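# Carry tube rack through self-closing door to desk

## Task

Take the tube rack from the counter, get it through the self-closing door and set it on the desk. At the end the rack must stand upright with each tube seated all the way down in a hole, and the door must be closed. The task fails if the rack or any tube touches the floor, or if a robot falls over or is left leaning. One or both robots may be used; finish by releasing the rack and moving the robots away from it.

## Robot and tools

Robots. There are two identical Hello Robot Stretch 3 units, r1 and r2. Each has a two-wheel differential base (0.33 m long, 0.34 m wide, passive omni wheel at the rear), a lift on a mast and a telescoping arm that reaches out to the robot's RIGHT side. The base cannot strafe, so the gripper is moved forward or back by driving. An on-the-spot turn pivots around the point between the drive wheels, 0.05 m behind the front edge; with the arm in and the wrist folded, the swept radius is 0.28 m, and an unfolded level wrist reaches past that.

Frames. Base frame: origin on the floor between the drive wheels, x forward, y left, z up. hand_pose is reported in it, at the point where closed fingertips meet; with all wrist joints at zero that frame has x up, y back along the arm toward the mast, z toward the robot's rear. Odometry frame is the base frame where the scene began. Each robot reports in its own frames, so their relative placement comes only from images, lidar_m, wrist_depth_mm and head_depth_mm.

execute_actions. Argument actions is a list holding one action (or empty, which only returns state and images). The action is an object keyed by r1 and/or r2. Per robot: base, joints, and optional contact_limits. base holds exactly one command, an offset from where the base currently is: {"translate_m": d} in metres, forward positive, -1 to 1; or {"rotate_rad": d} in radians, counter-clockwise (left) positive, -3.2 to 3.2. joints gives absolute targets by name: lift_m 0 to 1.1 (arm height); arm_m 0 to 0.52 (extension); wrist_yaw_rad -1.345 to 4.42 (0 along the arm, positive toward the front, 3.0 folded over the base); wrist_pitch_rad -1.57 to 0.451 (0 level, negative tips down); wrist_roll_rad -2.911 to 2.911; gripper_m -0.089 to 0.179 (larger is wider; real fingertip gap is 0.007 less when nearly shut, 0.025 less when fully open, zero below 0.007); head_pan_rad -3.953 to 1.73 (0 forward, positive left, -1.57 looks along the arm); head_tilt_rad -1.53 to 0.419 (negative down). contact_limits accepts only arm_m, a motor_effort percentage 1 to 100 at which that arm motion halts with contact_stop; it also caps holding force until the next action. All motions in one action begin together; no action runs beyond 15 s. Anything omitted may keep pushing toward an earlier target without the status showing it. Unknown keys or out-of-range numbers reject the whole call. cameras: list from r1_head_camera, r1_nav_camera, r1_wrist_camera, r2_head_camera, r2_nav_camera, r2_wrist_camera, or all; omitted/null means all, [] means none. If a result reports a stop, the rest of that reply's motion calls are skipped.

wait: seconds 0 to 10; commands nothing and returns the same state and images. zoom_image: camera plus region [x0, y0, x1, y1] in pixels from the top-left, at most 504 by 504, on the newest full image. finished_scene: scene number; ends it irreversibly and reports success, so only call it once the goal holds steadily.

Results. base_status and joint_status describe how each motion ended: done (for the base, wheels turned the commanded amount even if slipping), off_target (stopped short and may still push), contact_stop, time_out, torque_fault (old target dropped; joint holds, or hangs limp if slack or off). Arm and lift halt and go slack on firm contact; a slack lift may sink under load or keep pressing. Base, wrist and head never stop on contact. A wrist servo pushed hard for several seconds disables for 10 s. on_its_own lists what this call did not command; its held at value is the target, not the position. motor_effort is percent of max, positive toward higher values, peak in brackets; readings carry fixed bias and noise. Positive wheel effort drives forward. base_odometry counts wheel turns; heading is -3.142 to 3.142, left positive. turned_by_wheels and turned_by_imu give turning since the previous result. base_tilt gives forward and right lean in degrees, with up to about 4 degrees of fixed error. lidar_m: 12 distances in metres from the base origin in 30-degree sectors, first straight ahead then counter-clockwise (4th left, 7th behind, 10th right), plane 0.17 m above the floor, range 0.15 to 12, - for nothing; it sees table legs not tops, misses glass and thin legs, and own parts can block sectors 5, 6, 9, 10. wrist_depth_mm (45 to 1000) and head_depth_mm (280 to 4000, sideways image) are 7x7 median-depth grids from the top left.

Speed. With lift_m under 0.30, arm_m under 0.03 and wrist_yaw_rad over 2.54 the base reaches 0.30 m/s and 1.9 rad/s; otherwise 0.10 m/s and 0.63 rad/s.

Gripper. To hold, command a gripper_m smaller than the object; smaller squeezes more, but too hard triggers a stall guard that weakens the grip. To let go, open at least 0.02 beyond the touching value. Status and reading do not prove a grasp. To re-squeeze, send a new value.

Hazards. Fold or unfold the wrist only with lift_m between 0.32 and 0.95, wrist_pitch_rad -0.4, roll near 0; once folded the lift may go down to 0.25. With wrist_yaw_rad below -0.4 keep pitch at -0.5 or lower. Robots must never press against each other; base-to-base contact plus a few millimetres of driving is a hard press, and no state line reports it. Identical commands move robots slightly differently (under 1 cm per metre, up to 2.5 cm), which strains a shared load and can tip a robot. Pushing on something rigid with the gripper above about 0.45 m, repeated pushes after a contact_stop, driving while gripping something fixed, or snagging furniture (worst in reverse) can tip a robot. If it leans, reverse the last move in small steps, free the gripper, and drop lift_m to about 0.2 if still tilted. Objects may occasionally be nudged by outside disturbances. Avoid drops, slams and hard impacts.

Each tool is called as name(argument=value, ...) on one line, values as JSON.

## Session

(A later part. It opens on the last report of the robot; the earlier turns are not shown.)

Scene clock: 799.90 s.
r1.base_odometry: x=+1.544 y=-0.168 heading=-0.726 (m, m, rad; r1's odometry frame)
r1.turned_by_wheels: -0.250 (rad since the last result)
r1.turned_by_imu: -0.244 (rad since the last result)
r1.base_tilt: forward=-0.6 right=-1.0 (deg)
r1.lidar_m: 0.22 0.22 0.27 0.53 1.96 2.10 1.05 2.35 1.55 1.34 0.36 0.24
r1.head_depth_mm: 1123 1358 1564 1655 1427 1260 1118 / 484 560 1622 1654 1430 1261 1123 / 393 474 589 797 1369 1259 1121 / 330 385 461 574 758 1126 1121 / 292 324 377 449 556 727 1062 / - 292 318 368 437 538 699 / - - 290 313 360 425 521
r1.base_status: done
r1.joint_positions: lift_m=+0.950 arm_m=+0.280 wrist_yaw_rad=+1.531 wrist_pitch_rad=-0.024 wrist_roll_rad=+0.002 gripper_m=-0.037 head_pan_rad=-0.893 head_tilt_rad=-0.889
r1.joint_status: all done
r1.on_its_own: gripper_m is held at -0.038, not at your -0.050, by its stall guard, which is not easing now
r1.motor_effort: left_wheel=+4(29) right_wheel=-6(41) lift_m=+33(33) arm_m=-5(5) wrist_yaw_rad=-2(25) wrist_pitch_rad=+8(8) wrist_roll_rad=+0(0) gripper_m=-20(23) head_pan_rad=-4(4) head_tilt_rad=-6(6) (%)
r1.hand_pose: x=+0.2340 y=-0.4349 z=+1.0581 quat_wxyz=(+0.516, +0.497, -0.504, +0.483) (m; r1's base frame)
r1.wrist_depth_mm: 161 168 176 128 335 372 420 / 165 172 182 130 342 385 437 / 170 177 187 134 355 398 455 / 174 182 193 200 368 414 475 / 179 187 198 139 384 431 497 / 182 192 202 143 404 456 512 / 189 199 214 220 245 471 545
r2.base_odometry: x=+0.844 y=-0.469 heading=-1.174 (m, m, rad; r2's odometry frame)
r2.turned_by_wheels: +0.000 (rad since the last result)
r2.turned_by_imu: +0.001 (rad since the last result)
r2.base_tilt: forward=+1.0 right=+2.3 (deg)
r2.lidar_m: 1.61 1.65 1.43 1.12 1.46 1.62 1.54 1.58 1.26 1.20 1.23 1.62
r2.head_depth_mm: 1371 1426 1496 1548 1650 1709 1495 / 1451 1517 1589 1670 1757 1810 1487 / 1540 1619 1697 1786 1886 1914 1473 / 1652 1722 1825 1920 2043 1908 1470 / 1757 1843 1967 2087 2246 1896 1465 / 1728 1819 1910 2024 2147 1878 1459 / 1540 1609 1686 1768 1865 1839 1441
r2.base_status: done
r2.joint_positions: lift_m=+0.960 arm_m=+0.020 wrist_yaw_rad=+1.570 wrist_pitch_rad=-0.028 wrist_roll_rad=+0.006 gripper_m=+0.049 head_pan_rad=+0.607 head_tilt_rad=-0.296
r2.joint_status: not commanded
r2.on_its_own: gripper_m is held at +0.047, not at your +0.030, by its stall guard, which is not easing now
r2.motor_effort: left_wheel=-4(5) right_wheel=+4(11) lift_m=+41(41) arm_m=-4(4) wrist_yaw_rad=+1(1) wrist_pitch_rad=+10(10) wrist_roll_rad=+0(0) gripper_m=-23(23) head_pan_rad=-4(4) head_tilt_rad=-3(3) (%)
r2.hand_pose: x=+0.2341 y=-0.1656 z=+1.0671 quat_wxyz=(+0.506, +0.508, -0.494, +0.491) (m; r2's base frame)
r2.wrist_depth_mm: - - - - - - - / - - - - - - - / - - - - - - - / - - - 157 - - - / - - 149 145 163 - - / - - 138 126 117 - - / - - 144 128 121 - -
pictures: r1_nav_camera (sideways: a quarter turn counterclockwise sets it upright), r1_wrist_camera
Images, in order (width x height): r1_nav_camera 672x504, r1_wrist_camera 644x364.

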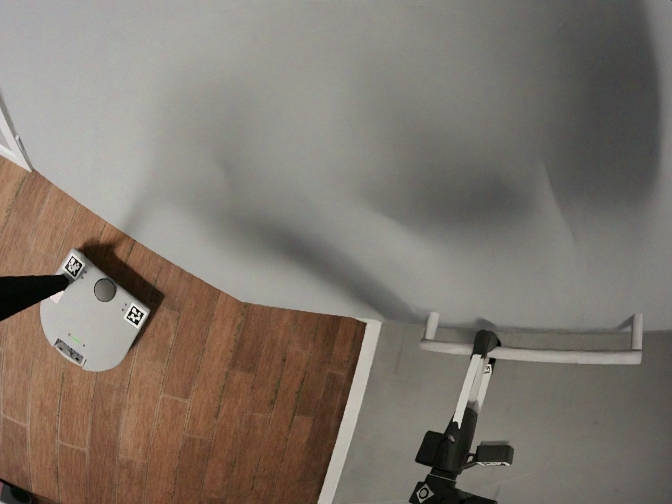

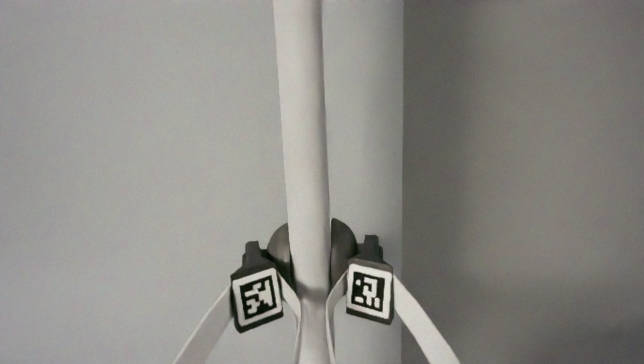

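execute_actions(actions=[{"r1": {"base": {"translate_m": -0.116}}, "r2": {"base": {"translate_m": 0.116}}}], cameras=["r1_wrist_camera"])

Scene clock: 809.83 s.
r1.base_odometry: x=+1.458 y=-0.091 heading=-0.726 (m, m, rad; r1's odometry frame)
r1.turned_by_wheels: +0.000 (rad since the last result)
r1.turned_by_imu: +0.001 (rad since the last result)
r1.base_tilt: forward=-0.7 right=-1.0 (deg)
r1.lidar_m: 0.27 0.28 0.38 0.77 1.93 2.07 0.91 2.24 1.59 1.37 0.39 0.28
r1.head_depth_mm: 1155 1377 1593 1653 1430 1257 1122 / 463 520 1691 1656 1435 1264 1123 / 402 480 591 783 1352 1261 1123 / 352 410 492 613 812 1200 1125 / 313 359 419 504 632 848 1101 / 291 318 366 428 517 652 885 / - 292 324 372 438 531 674
r1.base_status: done
r1.joint_positions: lift_m=+0.950 arm_m=+0.280 wrist_yaw_rad=+1.523 wrist_pitch_rad=-0.024 wrist_roll_rad=+0.002 gripper_m=-0.037 head_pan_rad=-0.893 head_tilt_rad=-0.889
r1.joint_status: not commanded
r1.on_its_own: gripper_m is held at -0.038, not at your -0.050, by its stall guard, which is not easing now
r1.motor_effort: left_wheel=+7(8) right_wheel=-9(25) lift_m=+33(33) arm_m=-5(5) wrist_yaw_rad=+8(8) wrist_pitch_rad=+8(8) wrist_roll_rad=+0(0) gripper_m=-20(21) head_pan_rad=-4(5) head_tilt_rad=-5(5) (%)
r1.hand_pose: x=+0.2339 y=-0.4370 z=+1.0582 quat_wxyz=(+0.517, +0.494, -0.506, +0.481) (m; r1's base frame)
r1.wrist_depth_mm: 172 175 181 126 192 510 584 / 177 181 186 129 198 532 594 / 182 186 192 194 204 550 629 / 188 191 198 201 211 576 659 / 193 198 204 140 220 590 691 / 199 205 208 144 562 615 735 / 206 212 221 220 234 647 760
r2.base_odometry: x=+0.889 y=-0.576 heading=-1.174 (m, m, rad; r2's odometry frame)
r2.turned_by_wheels: +0.000 (rad since the last result)
r2.turned_by_imu: +0.001 (rad since the last result)
r2.base_tilt: forward=+1.0 right=+2.3 (deg)
r2.lidar_m: 1.49 1.53 1.33 1.00 1.46 1.75 1.66 1.70 1.25 1.19 1.22 1.58
r2.head_depth_mm: 1257 1312 1363 1433 1519 1598 1499 / 1340 1406 1465 1544 1630 1723 1487 / 1423 1486 1561 1661 1759 1812 1480 / 1516 1597 1688 1779 1876 1892 1476 / 1621 1723 1816 1940 2071 1882 1459 / 1706 1788 1893 2015 2146 1882 1454 / 1540 1614 1691 1767 1871 1843 1447
r2.base_status: done
r2.joint_positions: lift_m=+0.960 arm_m=+0.020 wrist_yaw_rad=+1.570 wrist_pitch_rad=-0.028 wrist_roll_rad=+0.006 gripper_m=+0.049 head_pan_rad=+0.607 head_tilt_rad=-0.296
r2.joint_status: not commanded
r2.on_its_own: gripper_m is held at +0.047, not at your +0.030, by its stall guard, which is not easing now
r2.motor_effort: left_wheel=-3(6) right_wheel=+4(11) lift_m=+41(41) arm_m=-5(5) wrist_yaw_rad=+0(1) wrist_pitch_rad=+9(10) wrist_roll_rad=+0(0) gripper_m=-23(23) head_pan_rad=-5(5) head_tilt_rad=-3(2) (%)
r2.hand_pose: x=+0.2341 y=-0.1656 z=+1.0671 quat_wxyz=(+0.506, +0.508, -0.494, +0.491) (m; r2's base frame)
r2.wrist_depth_mm: - - - - - - - / - - - - - - - / - - - - - - - / - - - 156 - - - / - - 149 144 162 - - / - - 138 126 117 - - / - - 144 129 121 - -
pictures: r1_wrist_camera
Images, in order (width x height): r1_wrist_camera 644x364.

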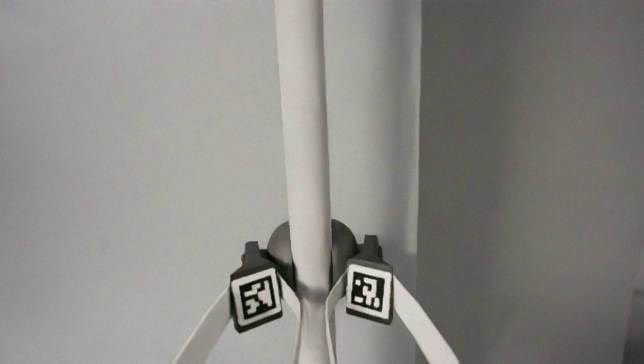

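execute_actions(actions=[{"r1": {"base": {"rotate_rad": -0.3}, "joints": {"arm_m": 0.2228, "wrist_yaw_rad": 1.53}}, "r2": {"base": {"translate_m": 0.06}}}], cameras=["r1_wrist_camera"])

execute_actions(actions=[{"r1": {"base": {"translate_m": -0.212}}, "r2": {"base": {"translate_m": 0.212}}}], cameras=["r1_wrist_camera", "r2_head_camera"])

Scene clock: 821.37 s.
r1.base_odometry: x=+1.458 y=-0.091 heading=-1.025 (m, m, rad; r1's odometry frame)
r1.turned_by_wheels: -0.300 (rad since the last result)
r1.turned_by_imu: -0.293 (rad since the last result)
r1.base_tilt: forward=-0.6 right=-1.0 (deg)
r1.lidar_m: 0.20 0.21 0.25 0.47 1.32 1.83 2.36 0.91 2.02 1.43 0.36 0.23
r1.head_depth_mm: 1189 1347 1684 1656 1430 1253 1120 / 1134 857 1689 1645 1428 1256 1123 / 415 478 598 1615 1404 1257 1123 / 340 397 475 591 783 1159 1121 / 296 329 381 452 556 721 1030 / - 292 317 365 430 523 668 / - - 289 307 351 410 493
r1.base_status: done
r1.joint_positions: lift_m=+0.950 arm_m=+0.223 wrist_yaw_rad=+1.533 wrist_pitch_rad=-0.025 wrist_roll_rad=+0.002 gripper_m=-0.037 head_pan_rad=-0.893 head_tilt_rad=-0.889
r1.joint_status: all done
r1.on_its_own: gripper_m is held at -0.038, not at your -0.050, by its stall guard, which is not easing now
r1.motor_effort: left_wheel=+5(24) right_wheel=-8(35) lift_m=+33(33) arm_m=-5(6) wrist_yaw_rad=-3(21) wrist_pitch_rad=+8(8) wrist_roll_rad=+0(0) gripper_m=-20(21) head_pan_rad=-4(4) head_tilt_rad=-5(5) (%)
r1.hand_pose: x=+0.2340 y=-0.3779 z=+1.0580 quat_wxyz=(+0.515, +0.497, -0.503, +0.484) (m; r1's base frame)
r1.wrist_depth_mm: 157 165 177 187 732 877 746 / 161 170 181 129 759 894 766 / 165 174 186 133 797 919 771 / 170 179 192 200 819 963 785 / 174 183 196 140 846 - 805 / 178 189 199 143 939 - 823 / 183 195 215 221 867 - 851
r2.base_odometry: x=+0.912 y=-0.631 heading=-1.175 (m, m, rad; r2's odometry frame)
r2.turned_by_wheels: +0.000 (rad since the last result)
r2.turned_by_imu: +0.001 (rad since the last result)
r2.base_tilt: forward=+1.0 right=+2.3 (deg)
r2.lidar_m: 1.43 1.47 1.21 1.02 1.46 1.81 1.72 1.75 1.25 1.19 1.22 1.51
r2.head_depth_mm: 1207 1258 1317 1369 1454 1527 1495 / 1281 1346 1410 1473 1558 1654 1488 / 1368 1437 1502 1590 1675 1749 1480 / 1450 1532 1606 1708 1811 1846 1471 / 1556 1644 1746 1851 1970 1892 1460 / 1660 1751 1863 1971 2110 1877 1466 / 1545 1621 1705 1782 1874 1843 1440
r2.base_status: done
r2.joint_positions: lift_m=+0.960 arm_m=+0.020 wrist_yaw_rad=+1.570 wrist_pitch_rad=-0.028 wrist_roll_rad=+0.006 gripper_m=+0.049 head_pan_rad=+0.607 head_tilt_rad=-0.296
r2.joint_status: not commanded
r2.on_its_own: gripper_m is held at +0.047, not at your +0.030, by its stall guard, which is not easing now
r2.motor_effort: left_wheel=-4(5) right_wheel=+4(10) lift_m=+41(41) arm_m=-4(4) wrist_yaw_rad=+0(1) wrist_pitch_rad=+10(9) wrist_roll_rad=+0(0) gripper_m=-23(23) head_pan_rad=-5(5) head_tilt_rad=-3(3) (%)
r2.hand_pose: x=+0.2341 y=-0.1656 z=+1.0671 quat_wxyz=(+0.506, +0.508, -0.494, +0.491) (m; r2's base frame)
r2.wrist_depth_mm: - - - - - - - / - - - - - - - / - - - - - - - / - - - 156 - - - / - - 149 144 162 - - / - - 138 126 117 - - / - - 145 129 121 - -
pictures: r1_wrist_camera
Images, in order (width x height): r1_wrist_camera 644x364.

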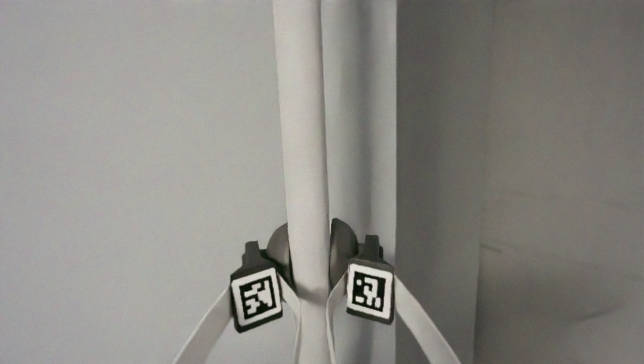

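Scene clock: 824.43 s.
r1.base_odometry: x=+1.348 y=+0.091 heading=-1.025 (m, m, rad; r1's odometry frame)
r1.turned_by_wheels: +0.000 (rad since the last result)
r1.turned_by_imu: +0.001 (rad since the last result)
r1.base_tilt: forward=-0.6 right=-1.0 (deg)
r1.lidar_m: 0.29 0.31 0.43 0.78 1.68 1.72 2.16 2.07 0.75 1.56 0.40 0.30
r1.head_depth_mm: 1288 1462 1822 1655 1432 1258 1120 / 416 422 1813 1660 1427 1260 1123 / 404 468 558 848 1378 1255 1122 / 359 419 502 627 830 1195 1123 / 323 371 434 525 662 895 1108 / 297 333 383 451 549 699 971 / - 301 342 396 469 575 744
r1.base_status: done
r1.joint_positions: lift_m=+0.950 arm_m=+0.223 wrist_yaw_rad=+1.521 wrist_pitch_rad=-0.024 wrist_roll_rad=+0.002 gripper_m=-0.037 head_pan_rad=-0.893 head_tilt_rad=-0.889
r1.joint_status: not commanded
r1.on_its_own: gripper_m is held at -0.038, not at your -0.050, by its stall guard, which is not easing now
r1.motor_effort: left_wheel=+7(8) right_wheel=-9(25) lift_m=+33(33) arm_m=-5(5) wrist_yaw_rad=+11(18) wrist_pitch_rad=+8(8) wrist_roll_rad=+0(0) gripper_m=-20(21) head_pan_rad=-4(4) head_tilt_rad=-6(6) (%)
r1.hand_pose: x=+0.2339 y=-0.3810 z=+1.0581 quat_wxyz=(+0.518, +0.494, -0.507, +0.481) (m; r1's base frame)
r1.wrist_depth_mm: 178 182 184 127 190 - 839 / 185 187 189 131 197 - 867 / 190 192 195 195 203 - 863 / 196 198 202 203 211 - 882 / 203 205 208 141 217 - 918 / 209 213 214 146 - - 928 / 217 220 224 222 232 - 933
r2.base_odometry: x=+0.993 y=-0.827 heading=-1.175 (m, m, rad; r2's odometry frame)
r2.turned_by_wheels: +0.000 (rad since the last result)
r2.turned_by_imu: +0.001 (rad since the last result)
r2.base_tilt: forward=+1.1 right=+2.3 (deg)
r2.lidar_m: 1.22 1.25 1.52 0.93 0.89 1.96 1.93 1.76 1.24 1.18 1.21 1.28
r2.head_depth_mm: 1020 1063 1113 1168 1224 1301 1362 / 1088 1133 1189 1246 1323 1398 1441 / 1157 1209 1271 1348 1422 1510 1482 / 1230 1302 1365 1443 1537 1637 1470 / 1321 1389 1486 1567 1674 1740 1460 / 1414 1507 1595 1719 1837 1865 1453 / 1513 1587 1696 1782 1886 1851 1446
r2.base_status: done
r2.joint_positions: lift_m=+0.960 arm_m=+0.020 wrist_yaw_rad=+1.570 wrist_pitch_rad=-0.028 wrist_roll_rad=+0.006 gripper_m=+0.049 head_pan_rad=+0.607 head_tilt_rad=-0.296
r2.joint_status: not commanded
r2.on_its_own: gripper_m is held at +0.047, not at your +0.030, by its stall guard, which is not easing now
r2.motor_effort: left_wheel=-4(6) right_wheel=+4(12) lift_m=+41(41) arm_m=-5(4) wrist_yaw_rad=+0(0) wrist_pitch_rad=+9(10) wrist_roll_rad=+1(0) gripper_m=-22(22) head_pan_rad=-4(5) head_tilt_rad=-2(2) (%)
r2.hand_pose: x=+0.2341 y=-0.1656 z=+1.0671 quat_wxyz=(+0.506, +0.508, -0.494, +0.491) (m; r2's base frame)
r2.wrist_depth_mm: - - - - - - - / - - - - - - - / - - - - - - - / - - - 156 - - - / - - 150 145 163 - - / - - 137 126 116 - - / - - 143 128 121 - -
pictures: r1_wrist_camera, r2_head_camera (sideways: a quarter turn clockwise sets it upright)
Images, in order (width x height): r1_wrist_camera 644x364, r2_head_camera 896x504.

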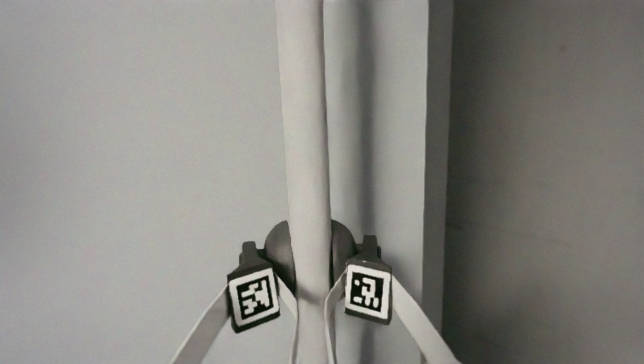

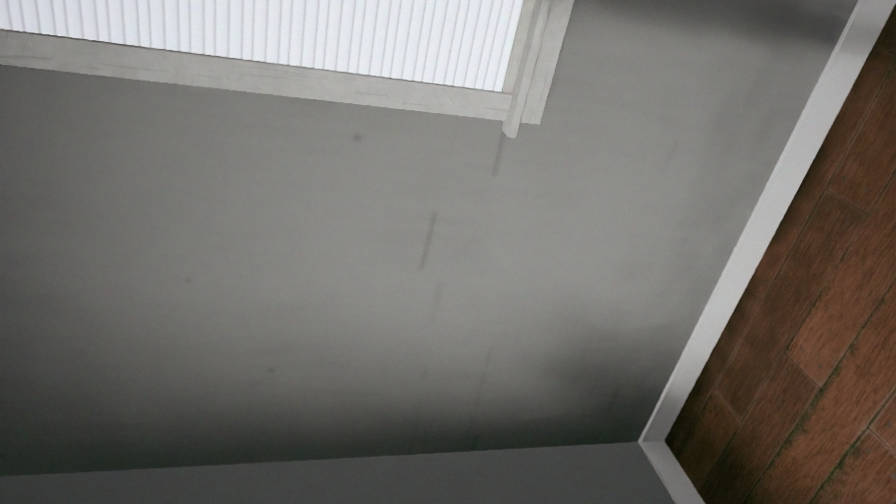

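execute_actions(actions=[{"r1": {"base": {"rotate_rad": -0.3}, "joints": {"arm_m": 0.1622, "wrist_yaw_rad": 1.53}}, "r2": {"base": {"translate_m": 0.1}}}], cameras=["r1_wrist_camera"])

execute_actions(actions=[{"r1": {"base": {"translate_m": -0.16}}, "r2": {"base": {"translate_m": 0.16}}}], cameras=["r1_wrist_camera", "r1_nav_camera"])

Scene clock: 863.37 s.
r1.base_odometry: x=+1.348 y=+0.091 heading=-1.325 (m, m, rad; r1's odometry frame)
r1.turned_by_wheels: -0.300 (rad since the last result)
r1.turned_by_imu: -0.293 (rad since the last result)
r1.base_tilt: forward=-0.6 right=-1.1 (deg)
r1.lidar_m: 0.23 0.23 0.29 0.58 1.01 1.67 1.87 2.07 0.79 1.80 0.40 0.25
r1.head_depth_mm: 1419 1679 - 1660 1427 1256 1122 / 1393 1604 1861 1654 1425 1257 1125 / 325 368 1817 1657 1437 1256 1120 / 369 427 495 642 852 1201 1125 / 317 361 419 498 617 802 1078 / 289 311 352 408 482 590 762 / - 287 305 344 396 466 566
r1.base_status: done
r1.joint_positions: lift_m=+0.950 arm_m=+0.163 wrist_yaw_rad=+1.537 wrist_pitch_rad=-0.024 wrist_roll_rad=+0.002 gripper_m=-0.037 head_pan_rad=-0.893 head_tilt_rad=-0.889
r1.joint_status: all done
r1.on_its_own: gripper_m is held at -0.038, not at your -0.050, by its stall guard, which is not easing now
r1.motor_effort: left_wheel=+6(20) right_wheel=-6(31) lift_m=+33(33) arm_m=-5(3) wrist_yaw_rad=-8(30) wrist_pitch_rad=+8(8) wrist_roll_rad=+0(0) gripper_m=-20(22) head_pan_rad=-4(4) head_tilt_rad=-5(5) (%)
r1.hand_pose: x=+0.2341 y=-0.3162 z=+1.0581 quat_wxyz=(+0.514, +0.498, -0.503, +0.485) (m; r1's base frame)
r1.wrist_depth_mm: 165 172 182 193 - - 883 / 169 176 187 137 - - 895 / 173 181 192 140 - - 923 / 178 186 198 205 - - 949 / 182 192 202 145 - - 970 / 187 197 207 150 - - 991 / 193 204 220 231 - - -
r2.base_odometry: x=+1.032 y=-0.919 heading=-1.175 (m, m, rad; r2's odometry frame)
r2.turned_by_wheels: +0.000 (rad since the last result)
r2.turned_by_imu: +0.001 (rad since the last result)
r2.base_tilt: forward=+1.0 right=+2.3 (deg)
r2.lidar_m: 1.12 1.15 1.52 0.81 1.12 1.97 2.03 1.76 1.24 1.17 1.20 1.18
r2.head_depth_mm: 934 973 1021 1070 1110 1184 1254 / 990 1035 1083 1134 1200 1278 1346 / 1054 1109 1163 1226 1305 1380 1420 / 1129 1188 1252 1321 1405 1494 1469 / 1204 1270 1347 1432 1538 1642 1457 / 1300 1373 1462 1572 1685 1754 1449 / 1407 1497 1605 1704 1830 1873 1447
r2.base_status: done
r2.joint_positions: lift_m=+0.960 arm_m=+0.020 wrist_yaw_rad=+1.570 wrist_pitch_rad=-0.028 wrist_roll_rad=+0.006 gripper_m=+0.049 head_pan_rad=+0.607 head_tilt_rad=-0.296
r2.joint_status: not commanded
r2.on_its_own: gripper_m is held at +0.047, not at your +0.030, by its stall guard, which is not easing now
r2.motor_effort: left_wheel=-3(4) right_wheel=+4(10) lift_m=+41(41) arm_m=-5(4) wrist_yaw_rad=+0(0) wrist_pitch_rad=+10(10) wrist_roll_rad=+0(0) gripper_m=-23(23) head_pan_rad=-5(5) head_tilt_rad=-2(3) (%)
r2.hand_pose: x=+0.2341 y=-0.1656 z=+1.0671 quat_wxyz=(+0.506, +0.508, -0.494, +0.491) (m; r2's base frame)
r2.wrist_depth_mm: 958 943 966 967 - 980 - / 982 986 984 - - - - / - - - - - - - / - - - 157 - - - / - - 149 145 163 - - / - - 137 127 117 - - / - - 144 129 121 - -
pictures: r1_wrist_camera
Images, in order (width x height): r1_wrist_camera 644x364.

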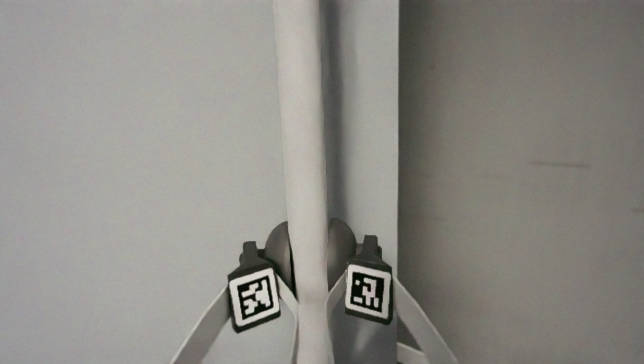

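Scene clock: 865.93 s.
r1.base_odometry: x=+1.309 y=+0.246 heading=-1.324 (m, m, rad; r1's odometry frame)
r1.turned_by_wheels: +0.000 (rad since the last result)
r1.turned_by_imu: +0.000 (rad since the last result)
r1.base_tilt: forward=-0.6 right=-1.1 (deg)
r1.lidar_m: 0.29 0.30 0.42 0.75 1.20 1.55 1.73 1.97 1.96 0.85 0.41 0.30
r1.head_depth_mm: 1538 1813 2020 1649 1431 1253 1121 / 1515 1744 1899 1654 1434 1255 1123 / 337 367 1827 1659 1430 1260 1126 / 366 424 498 638 845 1197 1126 / 328 376 440 530 665 899 1106 / 297 335 386 453 549 699 957 / - 303 343 396 467 570 730
r1.base_status: done
r1.joint_positions: lift_m=+0.950 arm_m=+0.163 wrist_yaw_rad=+1.527 wrist_pitch_rad=-0.024 wrist_roll_rad=+0.002 gripper_m=-0.037 head_pan_rad=-0.893 head_tilt_rad=-0.889
r1.joint_status: not commanded
r1.on_its_own: gripper_m is held at -0.038, not at your -0.050, by its stall guard, which is not easing now
r1.motor_effort: left_wheel=+7(7) right_wheel=-9(23) lift_m=+34(33) arm_m=-4(5) wrist_yaw_rad=+3(8) wrist_pitch_rad=+8(8) wrist_roll_rad=+0(0) gripper_m=-20(20) head_pan_rad=-4(4) head_tilt_rad=-6(6) (%)
r1.hand_pose: x=+0.2340 y=-0.3187 z=+1.0583 quat_wxyz=(+0.516, +0.496, -0.505, +0.482) (m; r1's base frame)
r1.wrist_depth_mm: 183 186 189 192 198 - 963 / 188 191 194 196 203 - 980 / 194 197 202 142 211 - - / 200 204 207 210 218 - - / 207 210 212 149 226 - - / 212 217 219 152 - - - / 220 224 230 233 243 - -
r2.base_odometry: x=+1.094 y=-1.067 heading=-1.175 (m, m, rad; r2's odometry frame)
r2.turned_by_wheels: +0.000 (rad since the last result)
r2.turned_by_imu: +0.001 (rad since the last result)
r2.base_tilt: forward=+1.0 right=+2.3 (deg)
r2.lidar_m: 0.96 0.99 1.30 0.72 0.71 1.13 2.19 1.74 1.22 1.16 1.19 1.02
r2.head_depth_mm: 797 830 870 909 946 1007 1064 / 836 878 917 969 1014 1087 1151 / 900 942 995 1036 1100 1170 1246 / 958 1011 1064 1125 1199 1275 1339 / 1028 1088 1154 1221 1302 1402 1422 / 1105 1171 1249 1334 1439 1544 1456 / 1198 1274 1365 1475 1582 1691 1444
r2.base_status: done
r2.joint_positions: lift_m=+0.960 arm_m=+0.020 wrist_yaw_rad=+1.570 wrist_pitch_rad=-0.028 wrist_roll_rad=+0.006 gripper_m=+0.049 head_pan_rad=+0.607 head_tilt_rad=-0.296
r2.joint_status: not commanded
r2.on_its_own: gripper_m is held at +0.047, not at your +0.030, by its stall guard, which is not easing now
r2.motor_effort: left_wheel=-3(5) right_wheel=+4(10) lift_m=+41(41) arm_m=-5(4) wrist_yaw_rad=+0(1) wrist_pitch_rad=+10(10) wrist_roll_rad=+0(0) gripper_m=-23(23) head_pan_rad=-5(4) head_tilt_rad=-2(3) (%)
r2.hand_pose: x=+0.2341 y=-0.1656 z=+1.0671 quat_wxyz=(+0.506, +0.508, -0.494, +0.491) (m; r2's base frame)
r2.wrist_depth_mm: 826 818 826 799 840 841 845 / 827 823 824 846 825 856 848 / 858 842 840 871 852 894 887 / 894 897 881 156 885 921 897 / 907 904 149 144 163 916 959 / 924 937 137 126 117 970 943 / 949 960 145 129 121 - -
pictures: r1_nav_camera (sideways: a quarter turn counterclockwise sets it upright), r1_wrist_camera
Images, in order (width x height): r1_nav_camera 672x504, r1_wrist_camera 644x364.

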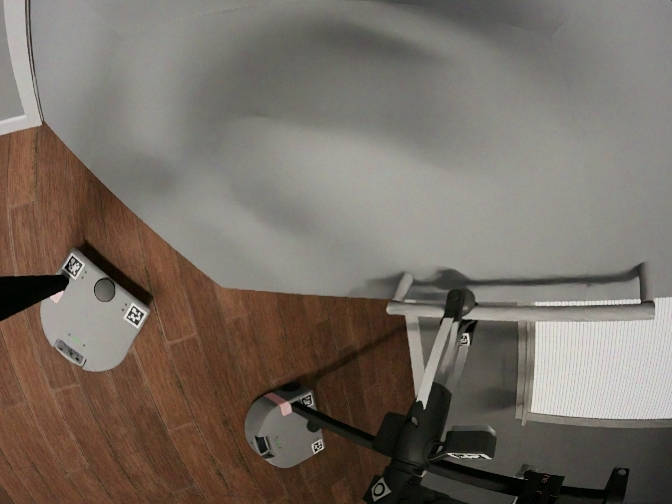

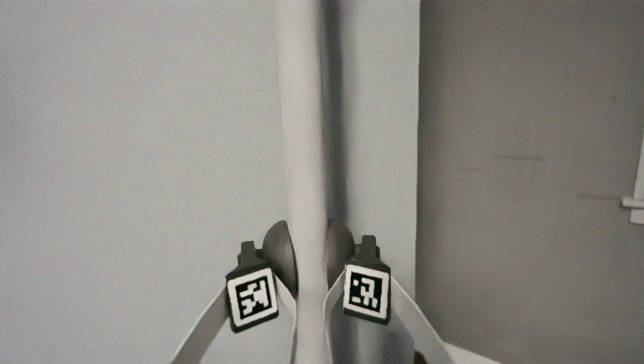

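execute_actions(actions=[{"r1": {"base": {"rotate_rad": -0.3}, "joints": {"arm_m": 0.103, "wrist_yaw_rad": 1.53}}, "r2": {"base": {"translate_m": 0.1}}}], cameras=["r1_wrist_camera"])

Scene clock: 881.70 s.
r1.base_odometry: x=+1.309 y=+0.246 heading=-1.624 (m, m, rad; r1's odometry frame)
r1.turned_by_wheels: -0.300 (rad since the last result)
r1.turned_by_imu: -0.294 (rad since the last result)
r1.base_tilt: forward=-0.6 right=-1.1 (deg)
r1.lidar_m: 0.60 0.53 0.53 0.64 0.86 1.55 1.57 1.99 1.96 1.99 0.93 1.60
r1.head_depth_mm: 1780 982 1956 - 1392 1260 1121 / 1794 2130 2048 1422 1410 1262 1122 / 1699 2008 1967 1616 1431 1256 1123 / 1614 1887 1864 1661 1433 1263 1117 / 1545 1793 1921 1660 1439 1260 1124 / 1463 1696 1899 1655 1436 1260 1124 / 1405 1614 1837 1657 1437 1259 1128
r1.base_status: done
r1.joint_positions: lift_m=+0.950 arm_m=+0.103 wrist_yaw_rad=+1.533 wrist_pitch_rad=-0.021 wrist_roll_rad=+0.002 gripper_m=-0.038 head_pan_rad=-0.893 head_tilt_rad=-0.889
r1.joint_status: all done
r1.on_its_own: gripper_m is held at -0.038, not at your -0.050, by its stall guard, which is not easing now
r1.motor_effort: left_wheel=+2(17) right_wheel=-1(22) lift_m=+33(34) arm_m=-5(6) wrist_yaw_rad=-3(39) wrist_pitch_rad=+7(8) wrist_roll_rad=+0(0) gripper_m=-13(20) head_pan_rad=-4(4) head_tilt_rad=-4(6) (%)
r1.hand_pose: x=+0.2341 y=-0.2581 z=+1.0589 quat_wxyz=(+0.515, +0.496, -0.504, +0.484) (m; r1's base frame)
r1.wrist_depth_mm: 471 546 - - - - - / 481 553 - - - - - / 488 567 - - - - - / 498 578 - - - - - / 503 595 - - - - - / 512 595 718 - - - - / 515 609 766 - - - -
r2.base_odometry: x=+1.132 y=-1.159 heading=-1.175 (m, m, rad; r2's odometry frame)
r2.turned_by_wheels: +0.000 (rad since the last result)
r2.turned_by_imu: +0.001 (rad since the last result)
r2.base_tilt: forward=+1.0 right=+2.3 (deg)
r2.lidar_m: 0.86 0.89 1.17 1.05 1.05 1.05 2.29 1.73 1.22 1.16 1.19 0.91
r2.head_depth_mm: 708 740 771 810 848 893 951 / 747 784 820 863 896 966 1024 / 793 828 876 918 961 1043 1115 / 854 901 948 1003 1064 1138 1222 / 912 967 1025 1085 1158 1244 1333 / 986 1043 1108 1191 1281 1381 1413 / 1065 1137 1219 1314 1412 1531 1447
r2.base_status: done
r2.joint_positions: lift_m=+0.960 arm_m=+0.020 wrist_yaw_rad=+1.570 wrist_pitch_rad=-0.028 wrist_roll_rad=+0.006 gripper_m=+0.049 head_pan_rad=+0.607 head_tilt_rad=-0.296
r2.joint_status: not commanded
r2.on_its_own: gripper_m is held at +0.047, not at your +0.030, by its stall guard, which is not easing now
r2.motor_effort: left_wheel=-3(5) right_wheel=+4(10) lift_m=+41(41) arm_m=-4(5) wrist_yaw_rad=+0(0) wrist_pitch_rad=+10(10) wrist_roll_rad=+0(0) gripper_m=-23(22) head_pan_rad=-4(4) head_tilt_rad=-2(2) (%)
r2.hand_pose: x=+0.2341 y=-0.1656 z=+1.0671 quat_wxyz=(+0.506, +0.508, -0.494, +0.491) (m; r2's base frame)
r2.wrist_depth_mm: 710 710 729 744 739 777 751 / 746 752 737 724 762 753 767 / 761 764 759 764 772 793 785 / 768 790 769 157 778 806 834 / 792 824 149 145 163 799 839 / 833 810 137 126 117 855 866 / 858 869 144 128 121 876 914
pictures: r1_wrist_camera
Images, in order (width x height): r1_wrist_camera 644x364.

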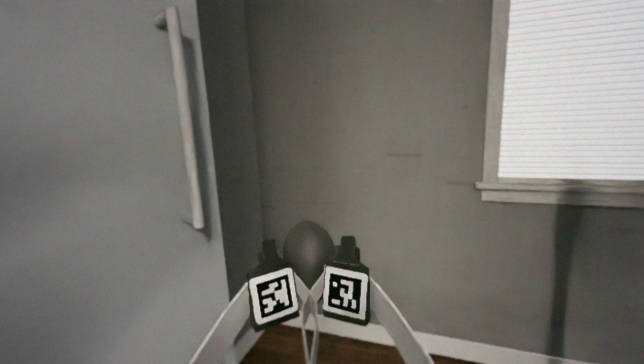

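execute_actions(actions=[{"r1": {"base": {"rotate_rad": 0.385}, "joints": {"arm_m": 0.331, "gripper_m": 0.1, "wrist_yaw_rad": 1.57, "head_pan_rad": 0.0, "head_tilt_rad": -0.5}}, "r2": {"base": {"translate_m": 0.25}}}], cameras=["r1_nav_camera", "r1_head_camera"])

Scene clock: 1005.17 s.
r1.base_odometry: x=+1.309 y=+0.246 heading=-1.239 (m, m, rad; r1's odometry frame)
r1.turned_by_wheels: +0.385 (rad since the last result)
r1.turned_by_imu: +0.383 (rad since the last result)
r1.base_tilt: forward=-0.6 right=-1.1 (deg)
r1.lidar_m: 0.77 0.67 0.67 0.78 1.39 1.55 1.81 1.96 1.96 1.12 1.60 1.31
r1.head_depth_mm: 1025 1158 1341 1578 1859 1586 1301 / 902 1018 1159 1337 1579 1578 1305 / 815 892 993 1140 1309 1489 1302 / 753 824 909 1014 1150 1320 1302 / 690 749 821 907 1015 1146 1257 / 638 689 750 818 904 1009 1144 / 592 637 688 747 816 899 1003
r1.base_status: done
r1.joint_positions: lift_m=+0.950 arm_m=+0.331 wrist_yaw_rad=+1.568 wrist_pitch_rad=-0.021 wrist_roll_rad=+0.002 gripper_m=+0.100 head_pan_rad=-0.007 head_tilt_rad=-0.507
r1.joint_status: all done
r1.motor_effort: left_wheel=-3(9) right_wheel=+3(7) lift_m=+33(34) arm_m=+4(5) wrist_yaw_rad=+3(5) wrist_pitch_rad=+7(7) wrist_roll_rad=+0(0) gripper_m=+0(78) head_pan_rad=+4(50) head_tilt_rad=+3(25) (%)
r1.hand_pose: x=+0.2343 y=-0.4764 z=+1.0589 quat_wxyz=(+0.506, +0.505, -0.496, +0.493) (m; r1's base frame)
r1.wrist_depth_mm: 682 834 - - - - 873 / 708 824 - - - - 875 / 711 853 - - - - 919 / 718 849 - - - - 930 / 720 872 - - - - 957 / 752 860 - - - - 968 / 758 900 - - - - -
r2.base_odometry: x=+1.229 y=-1.390 heading=-1.175 (m, m, rad; r2's odometry frame)
r2.turned_by_wheels: +0.000 (rad since the last result)
r2.turned_by_imu: +0.002 (rad since the last result)
r2.base_tilt: forward=+1.0 right=+2.2 (deg)
r2.lidar_m: 0.61 0.63 0.83 1.48 1.52 1.25 2.53 1.72 1.21 1.15 0.91 0.65
r2.head_depth_mm: 489 511 533 559 586 616 648 / 518 541 568 597 627 649 711 / 549 576 607 640 676 697 770 / 579 614 647 685 727 762 841 / 635 670 710 754 806 863 930 / 683 724 771 824 884 954 1039 / 741 787 844 909 984 1068 1171
r2.base_status: done
r2.joint_positions: lift_m=+0.960 arm_m=+0.020 wrist_yaw_rad=+1.570 wrist_pitch_rad=-0.028 wrist_roll_rad=+0.006 gripper_m=+0.049 head_pan_rad=+0.607 head_tilt_rad=-0.296
r2.joint_status: not commanded
r2.on_its_own: gripper_m is held at +0.047, not at your +0.030, by its stall guard, which is not easing now
r2.motor_effort: left_wheel=-3(4) right_wheel=+4(9) lift_m=+41(41) arm_m=-4(4) wrist_yaw_rad=+2(1) wrist_pitch_rad=+10(10) wrist_roll_rad=+0(1) gripper_m=-24(23) head_pan_rad=-4(5) head_tilt_rad=-2(3) (%)
r2.hand_pose: x=+0.2341 y=-0.1656 z=+1.0671 quat_wxyz=(+0.506, +0.508, -0.494, +0.491) (m; r2's base frame)
r2.wrist_depth_mm: 492 488 491 494 497 507 521 / 508 509 507 504 510 528 536 / 522 512 527 509 518 533 544 / 536 532 524 156 538 549 565 / 536 545 149 144 163 572 573 / 553 553 137 126 117 575 593 / 568 571 145 129 121 616 598
pictures: r1_head_camera (sideways: a quarter turn clockwise sets it upright), r1_nav_camera (sideways: a quarter turn counterclockwise sets it upright)
Images, in order (width x height): r1_head_camera 896x504, r1_nav_camera 672x504.

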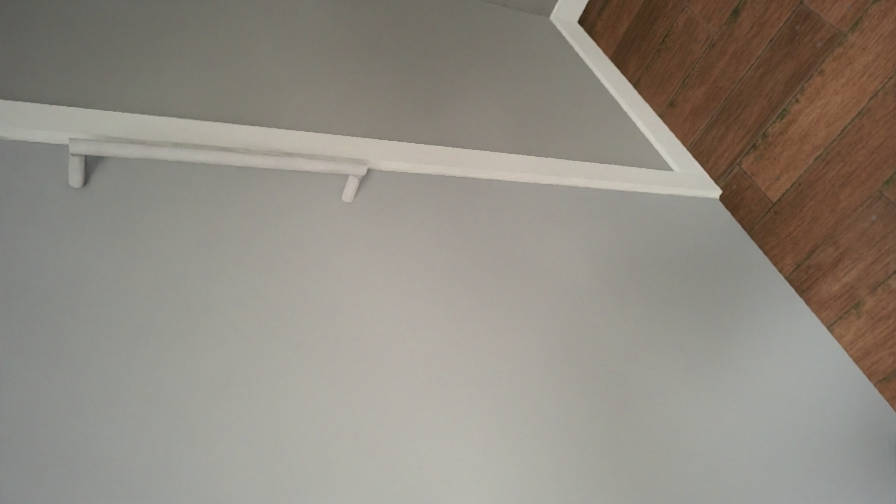

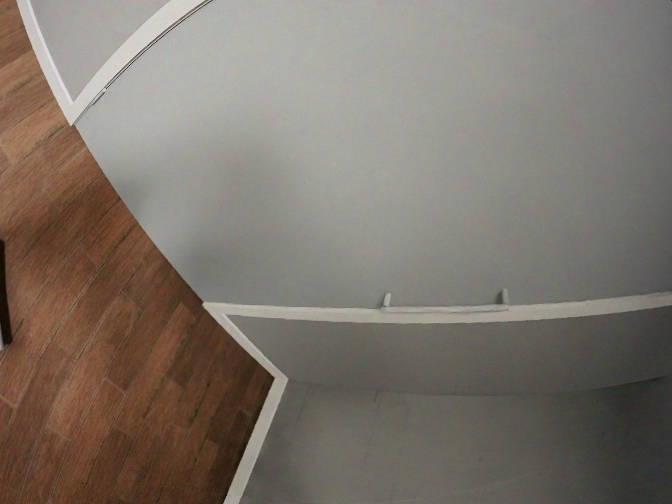

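execute_actions(actions=[{"r1": {"base": {"translate_m": 0.371}}, "r2": {"joints": {"head_pan_rad": 0.0, "head_tilt_rad": 0.0}}}], cameras=["r2_head_camera"])

Scene clock: 1037.73 s.
r1.base_odometry: x=+1.429 y=-0.105 heading=-1.239 (m, m, rad; r1's odometry frame)
r1.turned_by_wheels: +0.000 (rad since the last result)
r1.turned_by_imu: +0.002 (rad since the last result)
r1.base_tilt: forward=-0.6 right=-1.0 (deg)
r1.lidar_m: 0.46 0.40 0.40 0.47 0.83 1.82 2.12 2.23 2.23 1.13 1.34 0.78
r1.head_depth_mm: 576 668 770 912 1117 1411 1309 / 500 561 634 732 889 1104 1270 / 476 526 588 664 765 906 1091 / 434 475 525 585 662 763 900 / 398 433 474 522 583 660 759 / 368 398 432 472 521 583 658 / 342 368 397 431 471 519 579
r1.base_status: done
r1.joint_positions: lift_m=+0.950 arm_m=+0.331 wrist_yaw_rad=+1.568 wrist_pitch_rad=-0.021 wrist_roll_rad=+0.002 gripper_m=+0.100 head_pan_rad=-0.007 head_tilt_rad=-0.507
r1.joint_status: not commanded
r1.motor_effort: left_wheel=-4(5) right_wheel=+3(8) lift_m=+33(33) arm_m=+4(4) wrist_yaw_rad=+3(3) wrist_pitch_rad=+7(7) wrist_roll_rad=+0(0) gripper_m=+0(0) head_pan_rad=+3(4) head_tilt_rad=+2(3) (%)
r1.hand_pose: x=+0.2343 y=-0.4764 z=+1.0589 quat_wxyz=(+0.506, +0.505, -0.496, +0.493) (m; r1's base frame)
r1.wrist_depth_mm: 490 577 706 918 943 794 685 / 497 578 735 935 - 834 694 / 503 590 739 970 - 849 715 / 507 600 754 967 - 851 731 / 517 625 776 - - 888 745 / 532 610 821 - - 898 765 / 542 650 823 - - 932 783
r2.base_odometry: x=+1.229 y=-1.390 heading=-1.175 (m, m, rad; r2's odometry frame)
r2.turned_by_wheels: +0.000 (rad since the last result)
r2.turned_by_imu: +0.001 (rad since the last result)
r2.base_tilt: forward=+1.0 right=+2.3 (deg)
r2.lidar_m: 0.61 0.63 0.83 1.47 1.27 2.01 2.54 1.71 1.20 1.15 0.92 0.64
r2.head_depth_mm: 564 565 567 569 570 572 574 / 561 563 564 565 567 569 571 / 557 559 561 563 564 567 569 / 554 556 558 559 561 565 566 / 551 554 555 557 557 561 562 / 548 549 552 554 555 556 559 / 546 547 548 550 552 553 555
r2.base_status: not commanded
r2.joint_positions: lift_m=+0.960 arm_m=+0.020 wrist_yaw_rad=+1.570 wrist_pitch_rad=-0.028 wrist_roll_rad=+0.006 gripper_m=+0.049 head_pan_rad=+0.007 head_tilt_rad=-0.014
r2.joint_status: all done
r2.on_its_own: gripper_m is held at +0.047, not at your +0.030, by its stall guard, which is not easing now
r2.motor_effort: left_wheel=-3(4) right_wheel=+4(4) lift_m=+41(41) arm_m=-5(5) wrist_yaw_rad=+0(1) wrist_pitch_rad=+9(10) wrist_roll_rad=+0(0) gripper_m=-23(23) head_pan_rad=-5(46) head_tilt_rad=+8(37) (%)
r2.hand_pose: x=+0.2341 y=-0.1656 z=+1.0671 quat_wxyz=(+0.506, +0.508, -0.494, +0.491) (m; r2's base frame)
r2.wrist_depth_mm: 490 490 503 507 494 512 515 / 500 504 506 508 512 520 528 / 513 525 515 514 519 529 538 / 525 535 527 157 535 559 567 / 544 553 150 145 162 573 577 / 557 560 137 126 117 582 585 / 556 575 145 128 121 595 616
pictures: r2_head_camera (sideways: a quarter turn clockwise sets it upright)
Images, in order (width x height): r2_head_camera 896x504.

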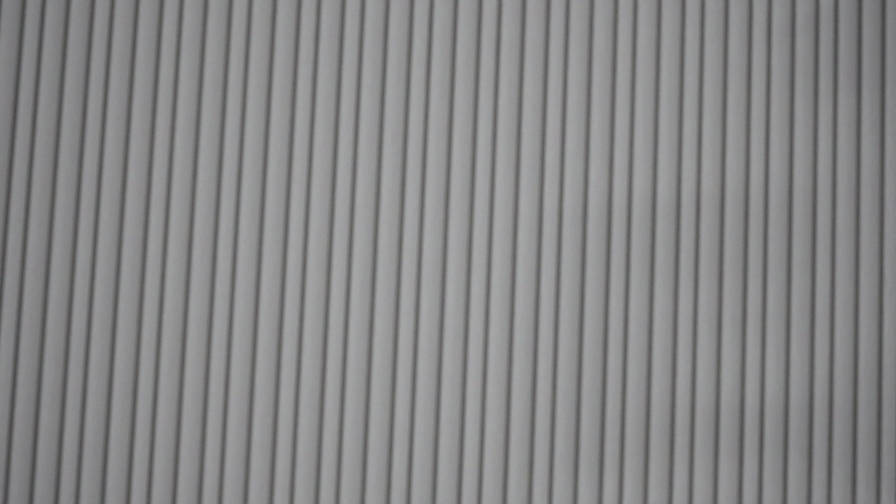

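execute_actions(actions=[{"r1": {"base": {"rotate_rad": 0.75}, "joints": {"head_pan_rad": 0.0, "head_tilt_rad": 0.0}}, "r2": {"base": {"rotate_rad": 2.11}, "joints": {"head_tilt_rad": -0.35}}}], cameras=["r1_wrist_camera", "r2_head_camera"])

Scene clock: 1058.60 s.
r1.base_odometry: x=+1.429 y=-0.105 heading=-0.490 (m, m, rad; r1's odometry frame)
r1.turned_by_wheels: +0.750 (rad since the last result)
r1.turned_by_imu: +0.745 (rad since the last result)
r1.base_tilt: forward=-0.6 right=-1.1 (deg)
r1.lidar_m: 0.40 0.42 0.56 1.47 1.87 2.32 2.22 1.26 1.40 1.34 0.58 0.42
r1.head_depth_mm: 352 354 356 357 359 361 363 / 352 353 355 357 359 361 363 / 351 353 355 356 358 360 362 / 351 353 354 356 357 360 362 / 350 352 354 356 357 359 361 / 350 352 354 355 357 359 361 / 350 351 353 355 357 359 360
r1.base_status: done
r1.joint_positions: lift_m=+0.950 arm_m=+0.331 wrist_yaw_rad=+1.568 wrist_pitch_rad=-0.021 wrist_roll_rad=+0.002 gripper_m=+0.100 head_pan_rad=-0.007 head_tilt_rad=-0.013
r1.joint_status: all done
r1.motor_effort: left_wheel=-3(10) right_wheel=+2(8) lift_m=+33(33) arm_m=+4(4) wrist_yaw_rad=+3(2) wrist_pitch_rad=+7(7) wrist_roll_rad=+0(0) gripper_m=+0(1) head_pan_rad=+3(4) head_tilt_rad=+6(31) (%)
r1.hand_pose: x=+0.2343 y=-0.4764 z=+1.0589 quat_wxyz=(+0.506, +0.505, -0.496, +0.493) (m; r1's base frame)
r1.wrist_depth_mm: 294 300 302 306 302 317 320 / 303 308 310 315 313 326 330 / 311 316 323 327 324 336 345 / 322 326 332 334 332 348 357 / 333 338 343 346 343 358 367 / 343 348 355 357 361 372 381 / 356 364 366 374 370 386 395
r2.base_odometry: x=+1.229 y=-1.390 heading=+0.935 (m, m, rad; r2's odometry frame)
r2.turned_by_wheels: +2.110 (rad since the last result)
r2.turned_by_imu: +2.093 (rad since the last result)
r2.base_tilt: forward=+1.0 right=+2.3 (deg)
r2.lidar_m: 1.28 2.05 2.53 1.68 1.20 1.15 0.90 0.64 0.61 0.63 0.84 1.47
r2.head_depth_mm: 1225 1288 1337 1426 1525 1617 1483 / 1289 1362 1397 1528 1630 1712 1427 / 1356 1428 1516 1615 1742 1794 1420 / 1429 1532 1594 1740 1865 1798 1404 / 1519 1542 1723 1878 2032 1562 1356 / 1617 1685 1196 2007 2117 1547 1354 / 1719 1876 2019 2207 2279 1756 1392
r2.base_status: done
r2.joint_positions: lift_m=+0.960 arm_m=+0.020 wrist_yaw_rad=+1.570 wrist_pitch_rad=-0.028 wrist_roll_rad=+0.006 gripper_m=+0.049 head_pan_rad=+0.007 head_tilt_rad=-0.346
r2.joint_status: all done
r2.on_its_own: gripper_m is held at +0.047, not at your +0.030, by its stall guard, which is not easing now
r2.motor_effort: left_wheel=-3(8) right_wheel=+4(10) lift_m=+41(41) arm_m=-4(4) wrist_yaw_rad=-1(1) wrist_pitch_rad=+9(10) wrist_roll_rad=+0(0) gripper_m=-24(22) head_pan_rad=-4(4) head_tilt_rad=-3(35) (%)
r2.hand_pose: x=+0.2341 y=-0.1656 z=+1.0671 quat_wxyz=(+0.506, +0.508, -0.494, +0.491) (m; r2's base frame)
r2.wrist_depth_mm: - - - - - - 976 / - - - - - - - / - - - 859 - - - / - - - 157 - - - / - - 149 144 163 - - / - - 137 126 117 - - / - - 144 129 121 - -
pictures: r1_wrist_camera, r2_head_camera (sideways: a quarter turn clockwise sets it upright)
Images, in order (width x height): r1_wrist_camera 644x364, r2_head_camera 896x504.

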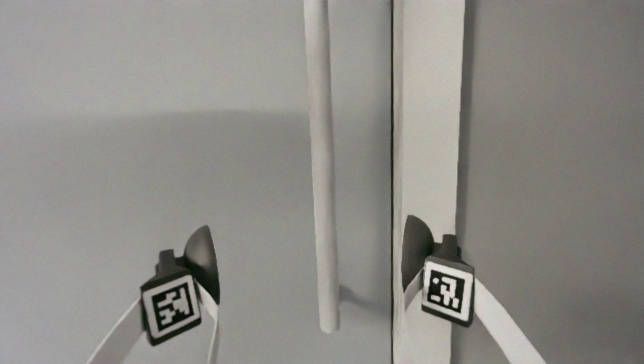

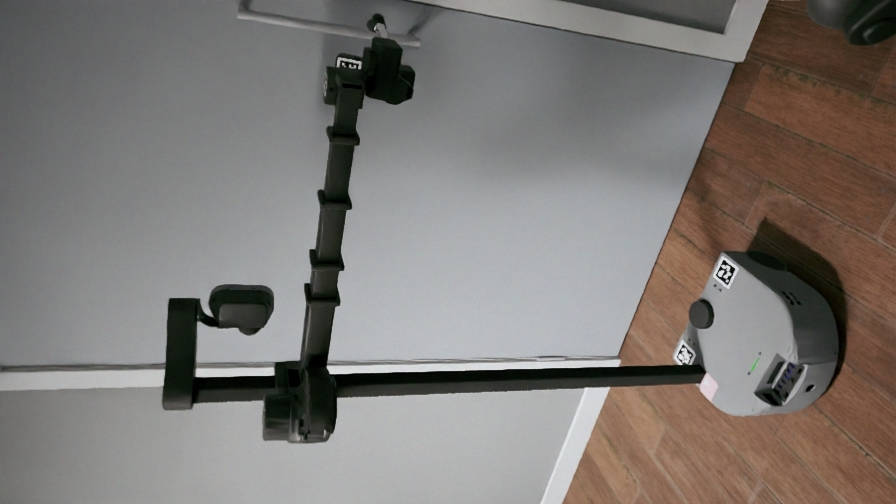

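execute_actions(actions=[{"r1": {"base": {"translate_m": 0.135}, "joints": {"arm_m": 0.344}}}], cameras=["r1_wrist_camera"])

Scene clock: 1079.47 s.
r1.base_odometry: x=+1.548 y=-0.169 heading=-0.490 (m, m, rad; r1's odometry frame)
r1.turned_by_wheels: +0.000 (rad since the last result)
r1.turned_by_imu: +0.001 (rad since the last result)
r1.base_tilt: forward=-0.6 right=-1.2 (deg)
r1.lidar_m: 0.27 0.28 0.37 0.97 1.87 2.46 2.36 1.38 1.40 1.10 0.38 0.28
r1.head_depth_mm: - - - - - - - / - - - - - - - / - - - - - - - / - - - - - - - / - - - - - - - / - - - - - - - / - - - - - - -
r1.base_status: done
r1.joint_positions: lift_m=+0.950 arm_m=+0.344 wrist_yaw_rad=+1.568 wrist_pitch_rad=-0.021 wrist_roll_rad=+0.002 gripper_m=+0.100 head_pan_rad=-0.007 head_tilt_rad=-0.013
r1.joint_status: all done
r1.motor_effort: left_wheel=-3(6) right_wheel=+3(8) lift_m=+33(33) arm_m=+4(4) wrist_yaw_rad=+3(3) wrist_pitch_rad=+7(7) wrist_roll_rad=+0(0) gripper_m=+0(0) head_pan_rad=+3(3) head_tilt_rad=+6(5) (%)
r1.hand_pose: x=+0.2343 y=-0.4894 z=+1.0589 quat_wxyz=(+0.506, +0.505, -0.496, +0.493) (m; r1's base frame)
r1.wrist_depth_mm: 175 177 179 180 184 175 190 / 179 182 185 127 190 180 196 / 185 187 191 130 197 186 203 / 190 193 196 198 201 193 209 / 197 200 203 205 208 200 217 / 203 205 212 212 217 208 224 / 210 215 218 219 224 216 235
r2.base_odometry: x=+1.229 y=-1.390 heading=+0.935 (m, m, rad; r2's odometry frame)
r2.turned_by_wheels: +0.000 (rad since the last result)
r2.turned_by_imu: +0.001 (rad since the last result)
r2.base_tilt: forward=+1.0 right=+2.3 (deg)
r2.lidar_m: 1.39 2.05 2.53 1.68 1.20 1.15 0.89 0.64 0.61 0.63 0.85 1.47
r2.head_depth_mm: 1224 1292 1312 1437 1526 1622 1474 / 1284 1360 1426 1526 1623 1690 1423 / 1354 1434 1520 1623 1738 1783 1421 / 1431 1495 1601 1734 1868 1633 1414 / 1526 1544 1373 1794 1996 1565 1401 / 1616 1740 1869 2035 2163 1768 1396 / 1728 1862 2015 2181 2287 1762 1387
r2.base_status: not commanded
r2.joint_positions: lift_m=+0.960 arm_m=+0.020 wrist_yaw_rad=+1.570 wrist_pitch_rad=-0.028 wrist_roll_rad=+0.006 gripper_m=+0.049 head_pan_rad=+0.007 head_tilt_rad=-0.346
r2.joint_status: not commanded
r2.on_its_own: gripper_m is held at +0.047, not at your +0.030, by its stall guard, which is not easing now
r2.motor_effort: left_wheel=-3(3) right_wheel=+4(4) lift_m=+41(41) arm_m=-5(4) wrist_yaw_rad=+1(1) wrist_pitch_rad=+10(9) wrist_roll_rad=+0(0) gripper_m=-23(24) head_pan_rad=-4(5) head_tilt_rad=-3(2) (%)
r2.hand_pose: x=+0.2341 y=-0.1656 z=+1.0671 quat_wxyz=(+0.506, +0.508, -0.494, +0.491) (m; r2's base frame)
r2.wrist_depth_mm: - - - - - - 985 / - - - - - - 962 / - - - - - - - / - - - 157 - - - / - - 149 145 164 - - / - - 138 126 117 - - / - - 144 129 121 - -
pictures: r1_wrist_camera
Images, in order (width x height): r1_wrist_camera 644x364.

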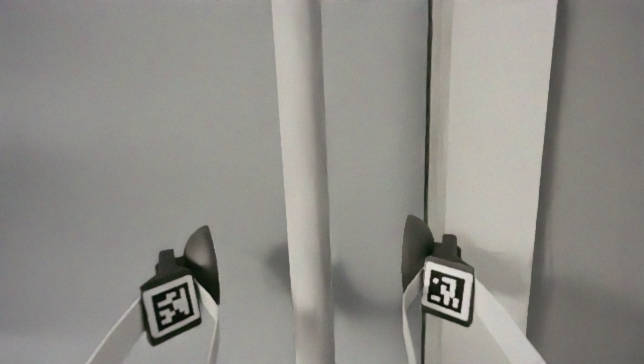

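execute_actions(actions=[{"r1": {"joints": {"gripper_m": -0.05}}}], cameras=["r1_wrist_camera"])

Scene clock: 1087.47 s.
r1.base_odometry: x=+1.548 y=-0.169 heading=-0.489 (m, m, rad; r1's odometry frame)
r1.turned_by_wheels: +0.000 (rad since the last result)
r1.turned_by_imu: +0.001 (rad since the last result)
r1.base_tilt: forward=-0.6 right=-1.1 (deg)
r1.lidar_m: 0.26 0.27 0.37 0.98 1.88 2.46 2.36 1.38 1.40 1.10 0.38 0.27
r1.head_depth_mm: - - - - - - - / - - - - - - - / - - - - - - - / - - - - - - - / - - - - - - - / - - - - - - - / - - - - - - -
r1.base_status: not commanded
r1.joint_positions: lift_m=+0.950 arm_m=+0.344 wrist_yaw_rad=+1.568 wrist_pitch_rad=-0.021 wrist_roll_rad=+0.002 gripper_m=-0.049 head_pan_rad=-0.007 head_tilt_rad=-0.013
r1.joint_status: all done
r1.motor_effort: left_wheel=+3(4) right_wheel=-8(10) lift_m=+33(33) arm_m=+4(5) wrist_yaw_rad=+3(2) wrist_pitch_rad=+7(7) wrist_roll_rad=+0(0) gripper_m=-21(95) head_pan_rad=+3(3) head_tilt_rad=+6(5) (%)
r1.hand_pose: x=+0.2343 y=-0.4894 z=+1.0589 quat_wxyz=(+0.506, +0.505, -0.496, +0.493) (m; r1's base frame)
r1.wrist_depth_mm: 170 171 173 119 178 174 189 / 175 177 179 120 184 179 195 / 180 182 185 124 190 185 201 / 186 188 191 192 196 191 207 / 192 194 196 130 202 199 215 / 198 200 202 132 208 205 224 / 205 207 211 146 216 213 232
r2.base_odometry: x=+1.229 y=-1.390 heading=+0.935 (m, m, rad; r2's odometry frame)
r2.turned_by_wheels: +0.000 (rad since the last result)
r2.turned_by_imu: +0.001 (rad since the last result)
r2.base_tilt: forward=+1.0 right=+2.3 (deg)
r2.lidar_m: 1.39 2.04 2.54 1.68 1.20 1.15 0.90 0.64 0.61 0.63 0.84 1.47
r2.head_depth_mm: 1221 1281 1312 1433 1522 1625 1476 / 1285 1356 1422 1520 1608 1704 1427 / 1355 1437 1515 1625 1733 1778 1416 / 1432 1493 1598 1744 1866 1632 1412 / 1516 1539 1374 1806 1997 1568 1407 / 1619 1731 1863 2019 2151 1766 1394 / 1754 1856 2025 2203 2276 1751 1388
r2.base_status: not commanded
r2.joint_positions: lift_m=+0.960 arm_m=+0.020 wrist_yaw_rad=+1.570 wrist_pitch_rad=-0.028 wrist_roll_rad=+0.006 gripper_m=+0.049 head_pan_rad=+0.007 head_tilt_rad=-0.346
r2.joint_status: not commanded
r2.on_its_own: gripper_m is held at +0.047, not at your +0.030, by its stall guard, which is not easing now
r2.motor_effort: left_wheel=-3(3) right_wheel=+4(4) lift_m=+41(41) arm_m=-4(4) wrist_yaw_rad=+0(2) wrist_pitch_rad=+9(10) wrist_roll_rad=+0(0) gripper_m=-23(23) head_pan_rad=-5(4) head_tilt_rad=-3(3) (%)
r2.hand_pose: x=+0.2341 y=-0.1656 z=+1.0671 quat_wxyz=(+0.506, +0.508, -0.494, +0.491) (m; r2's base frame)
r2.wrist_depth_mm: - - - - - - 996 / - - - - - - - / - - - - - - - / - - - 157 - - - / - - 148 145 163 - - / - - 138 126 116 - - / - - 144 129 121 - -
pictures: r1_wrist_camera
Images, in order (width x height): r1_wrist_camera 644x364.

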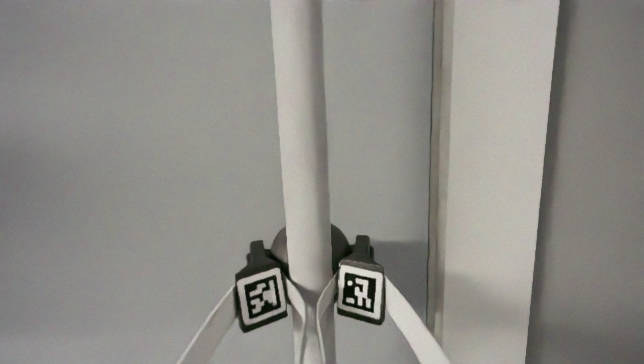

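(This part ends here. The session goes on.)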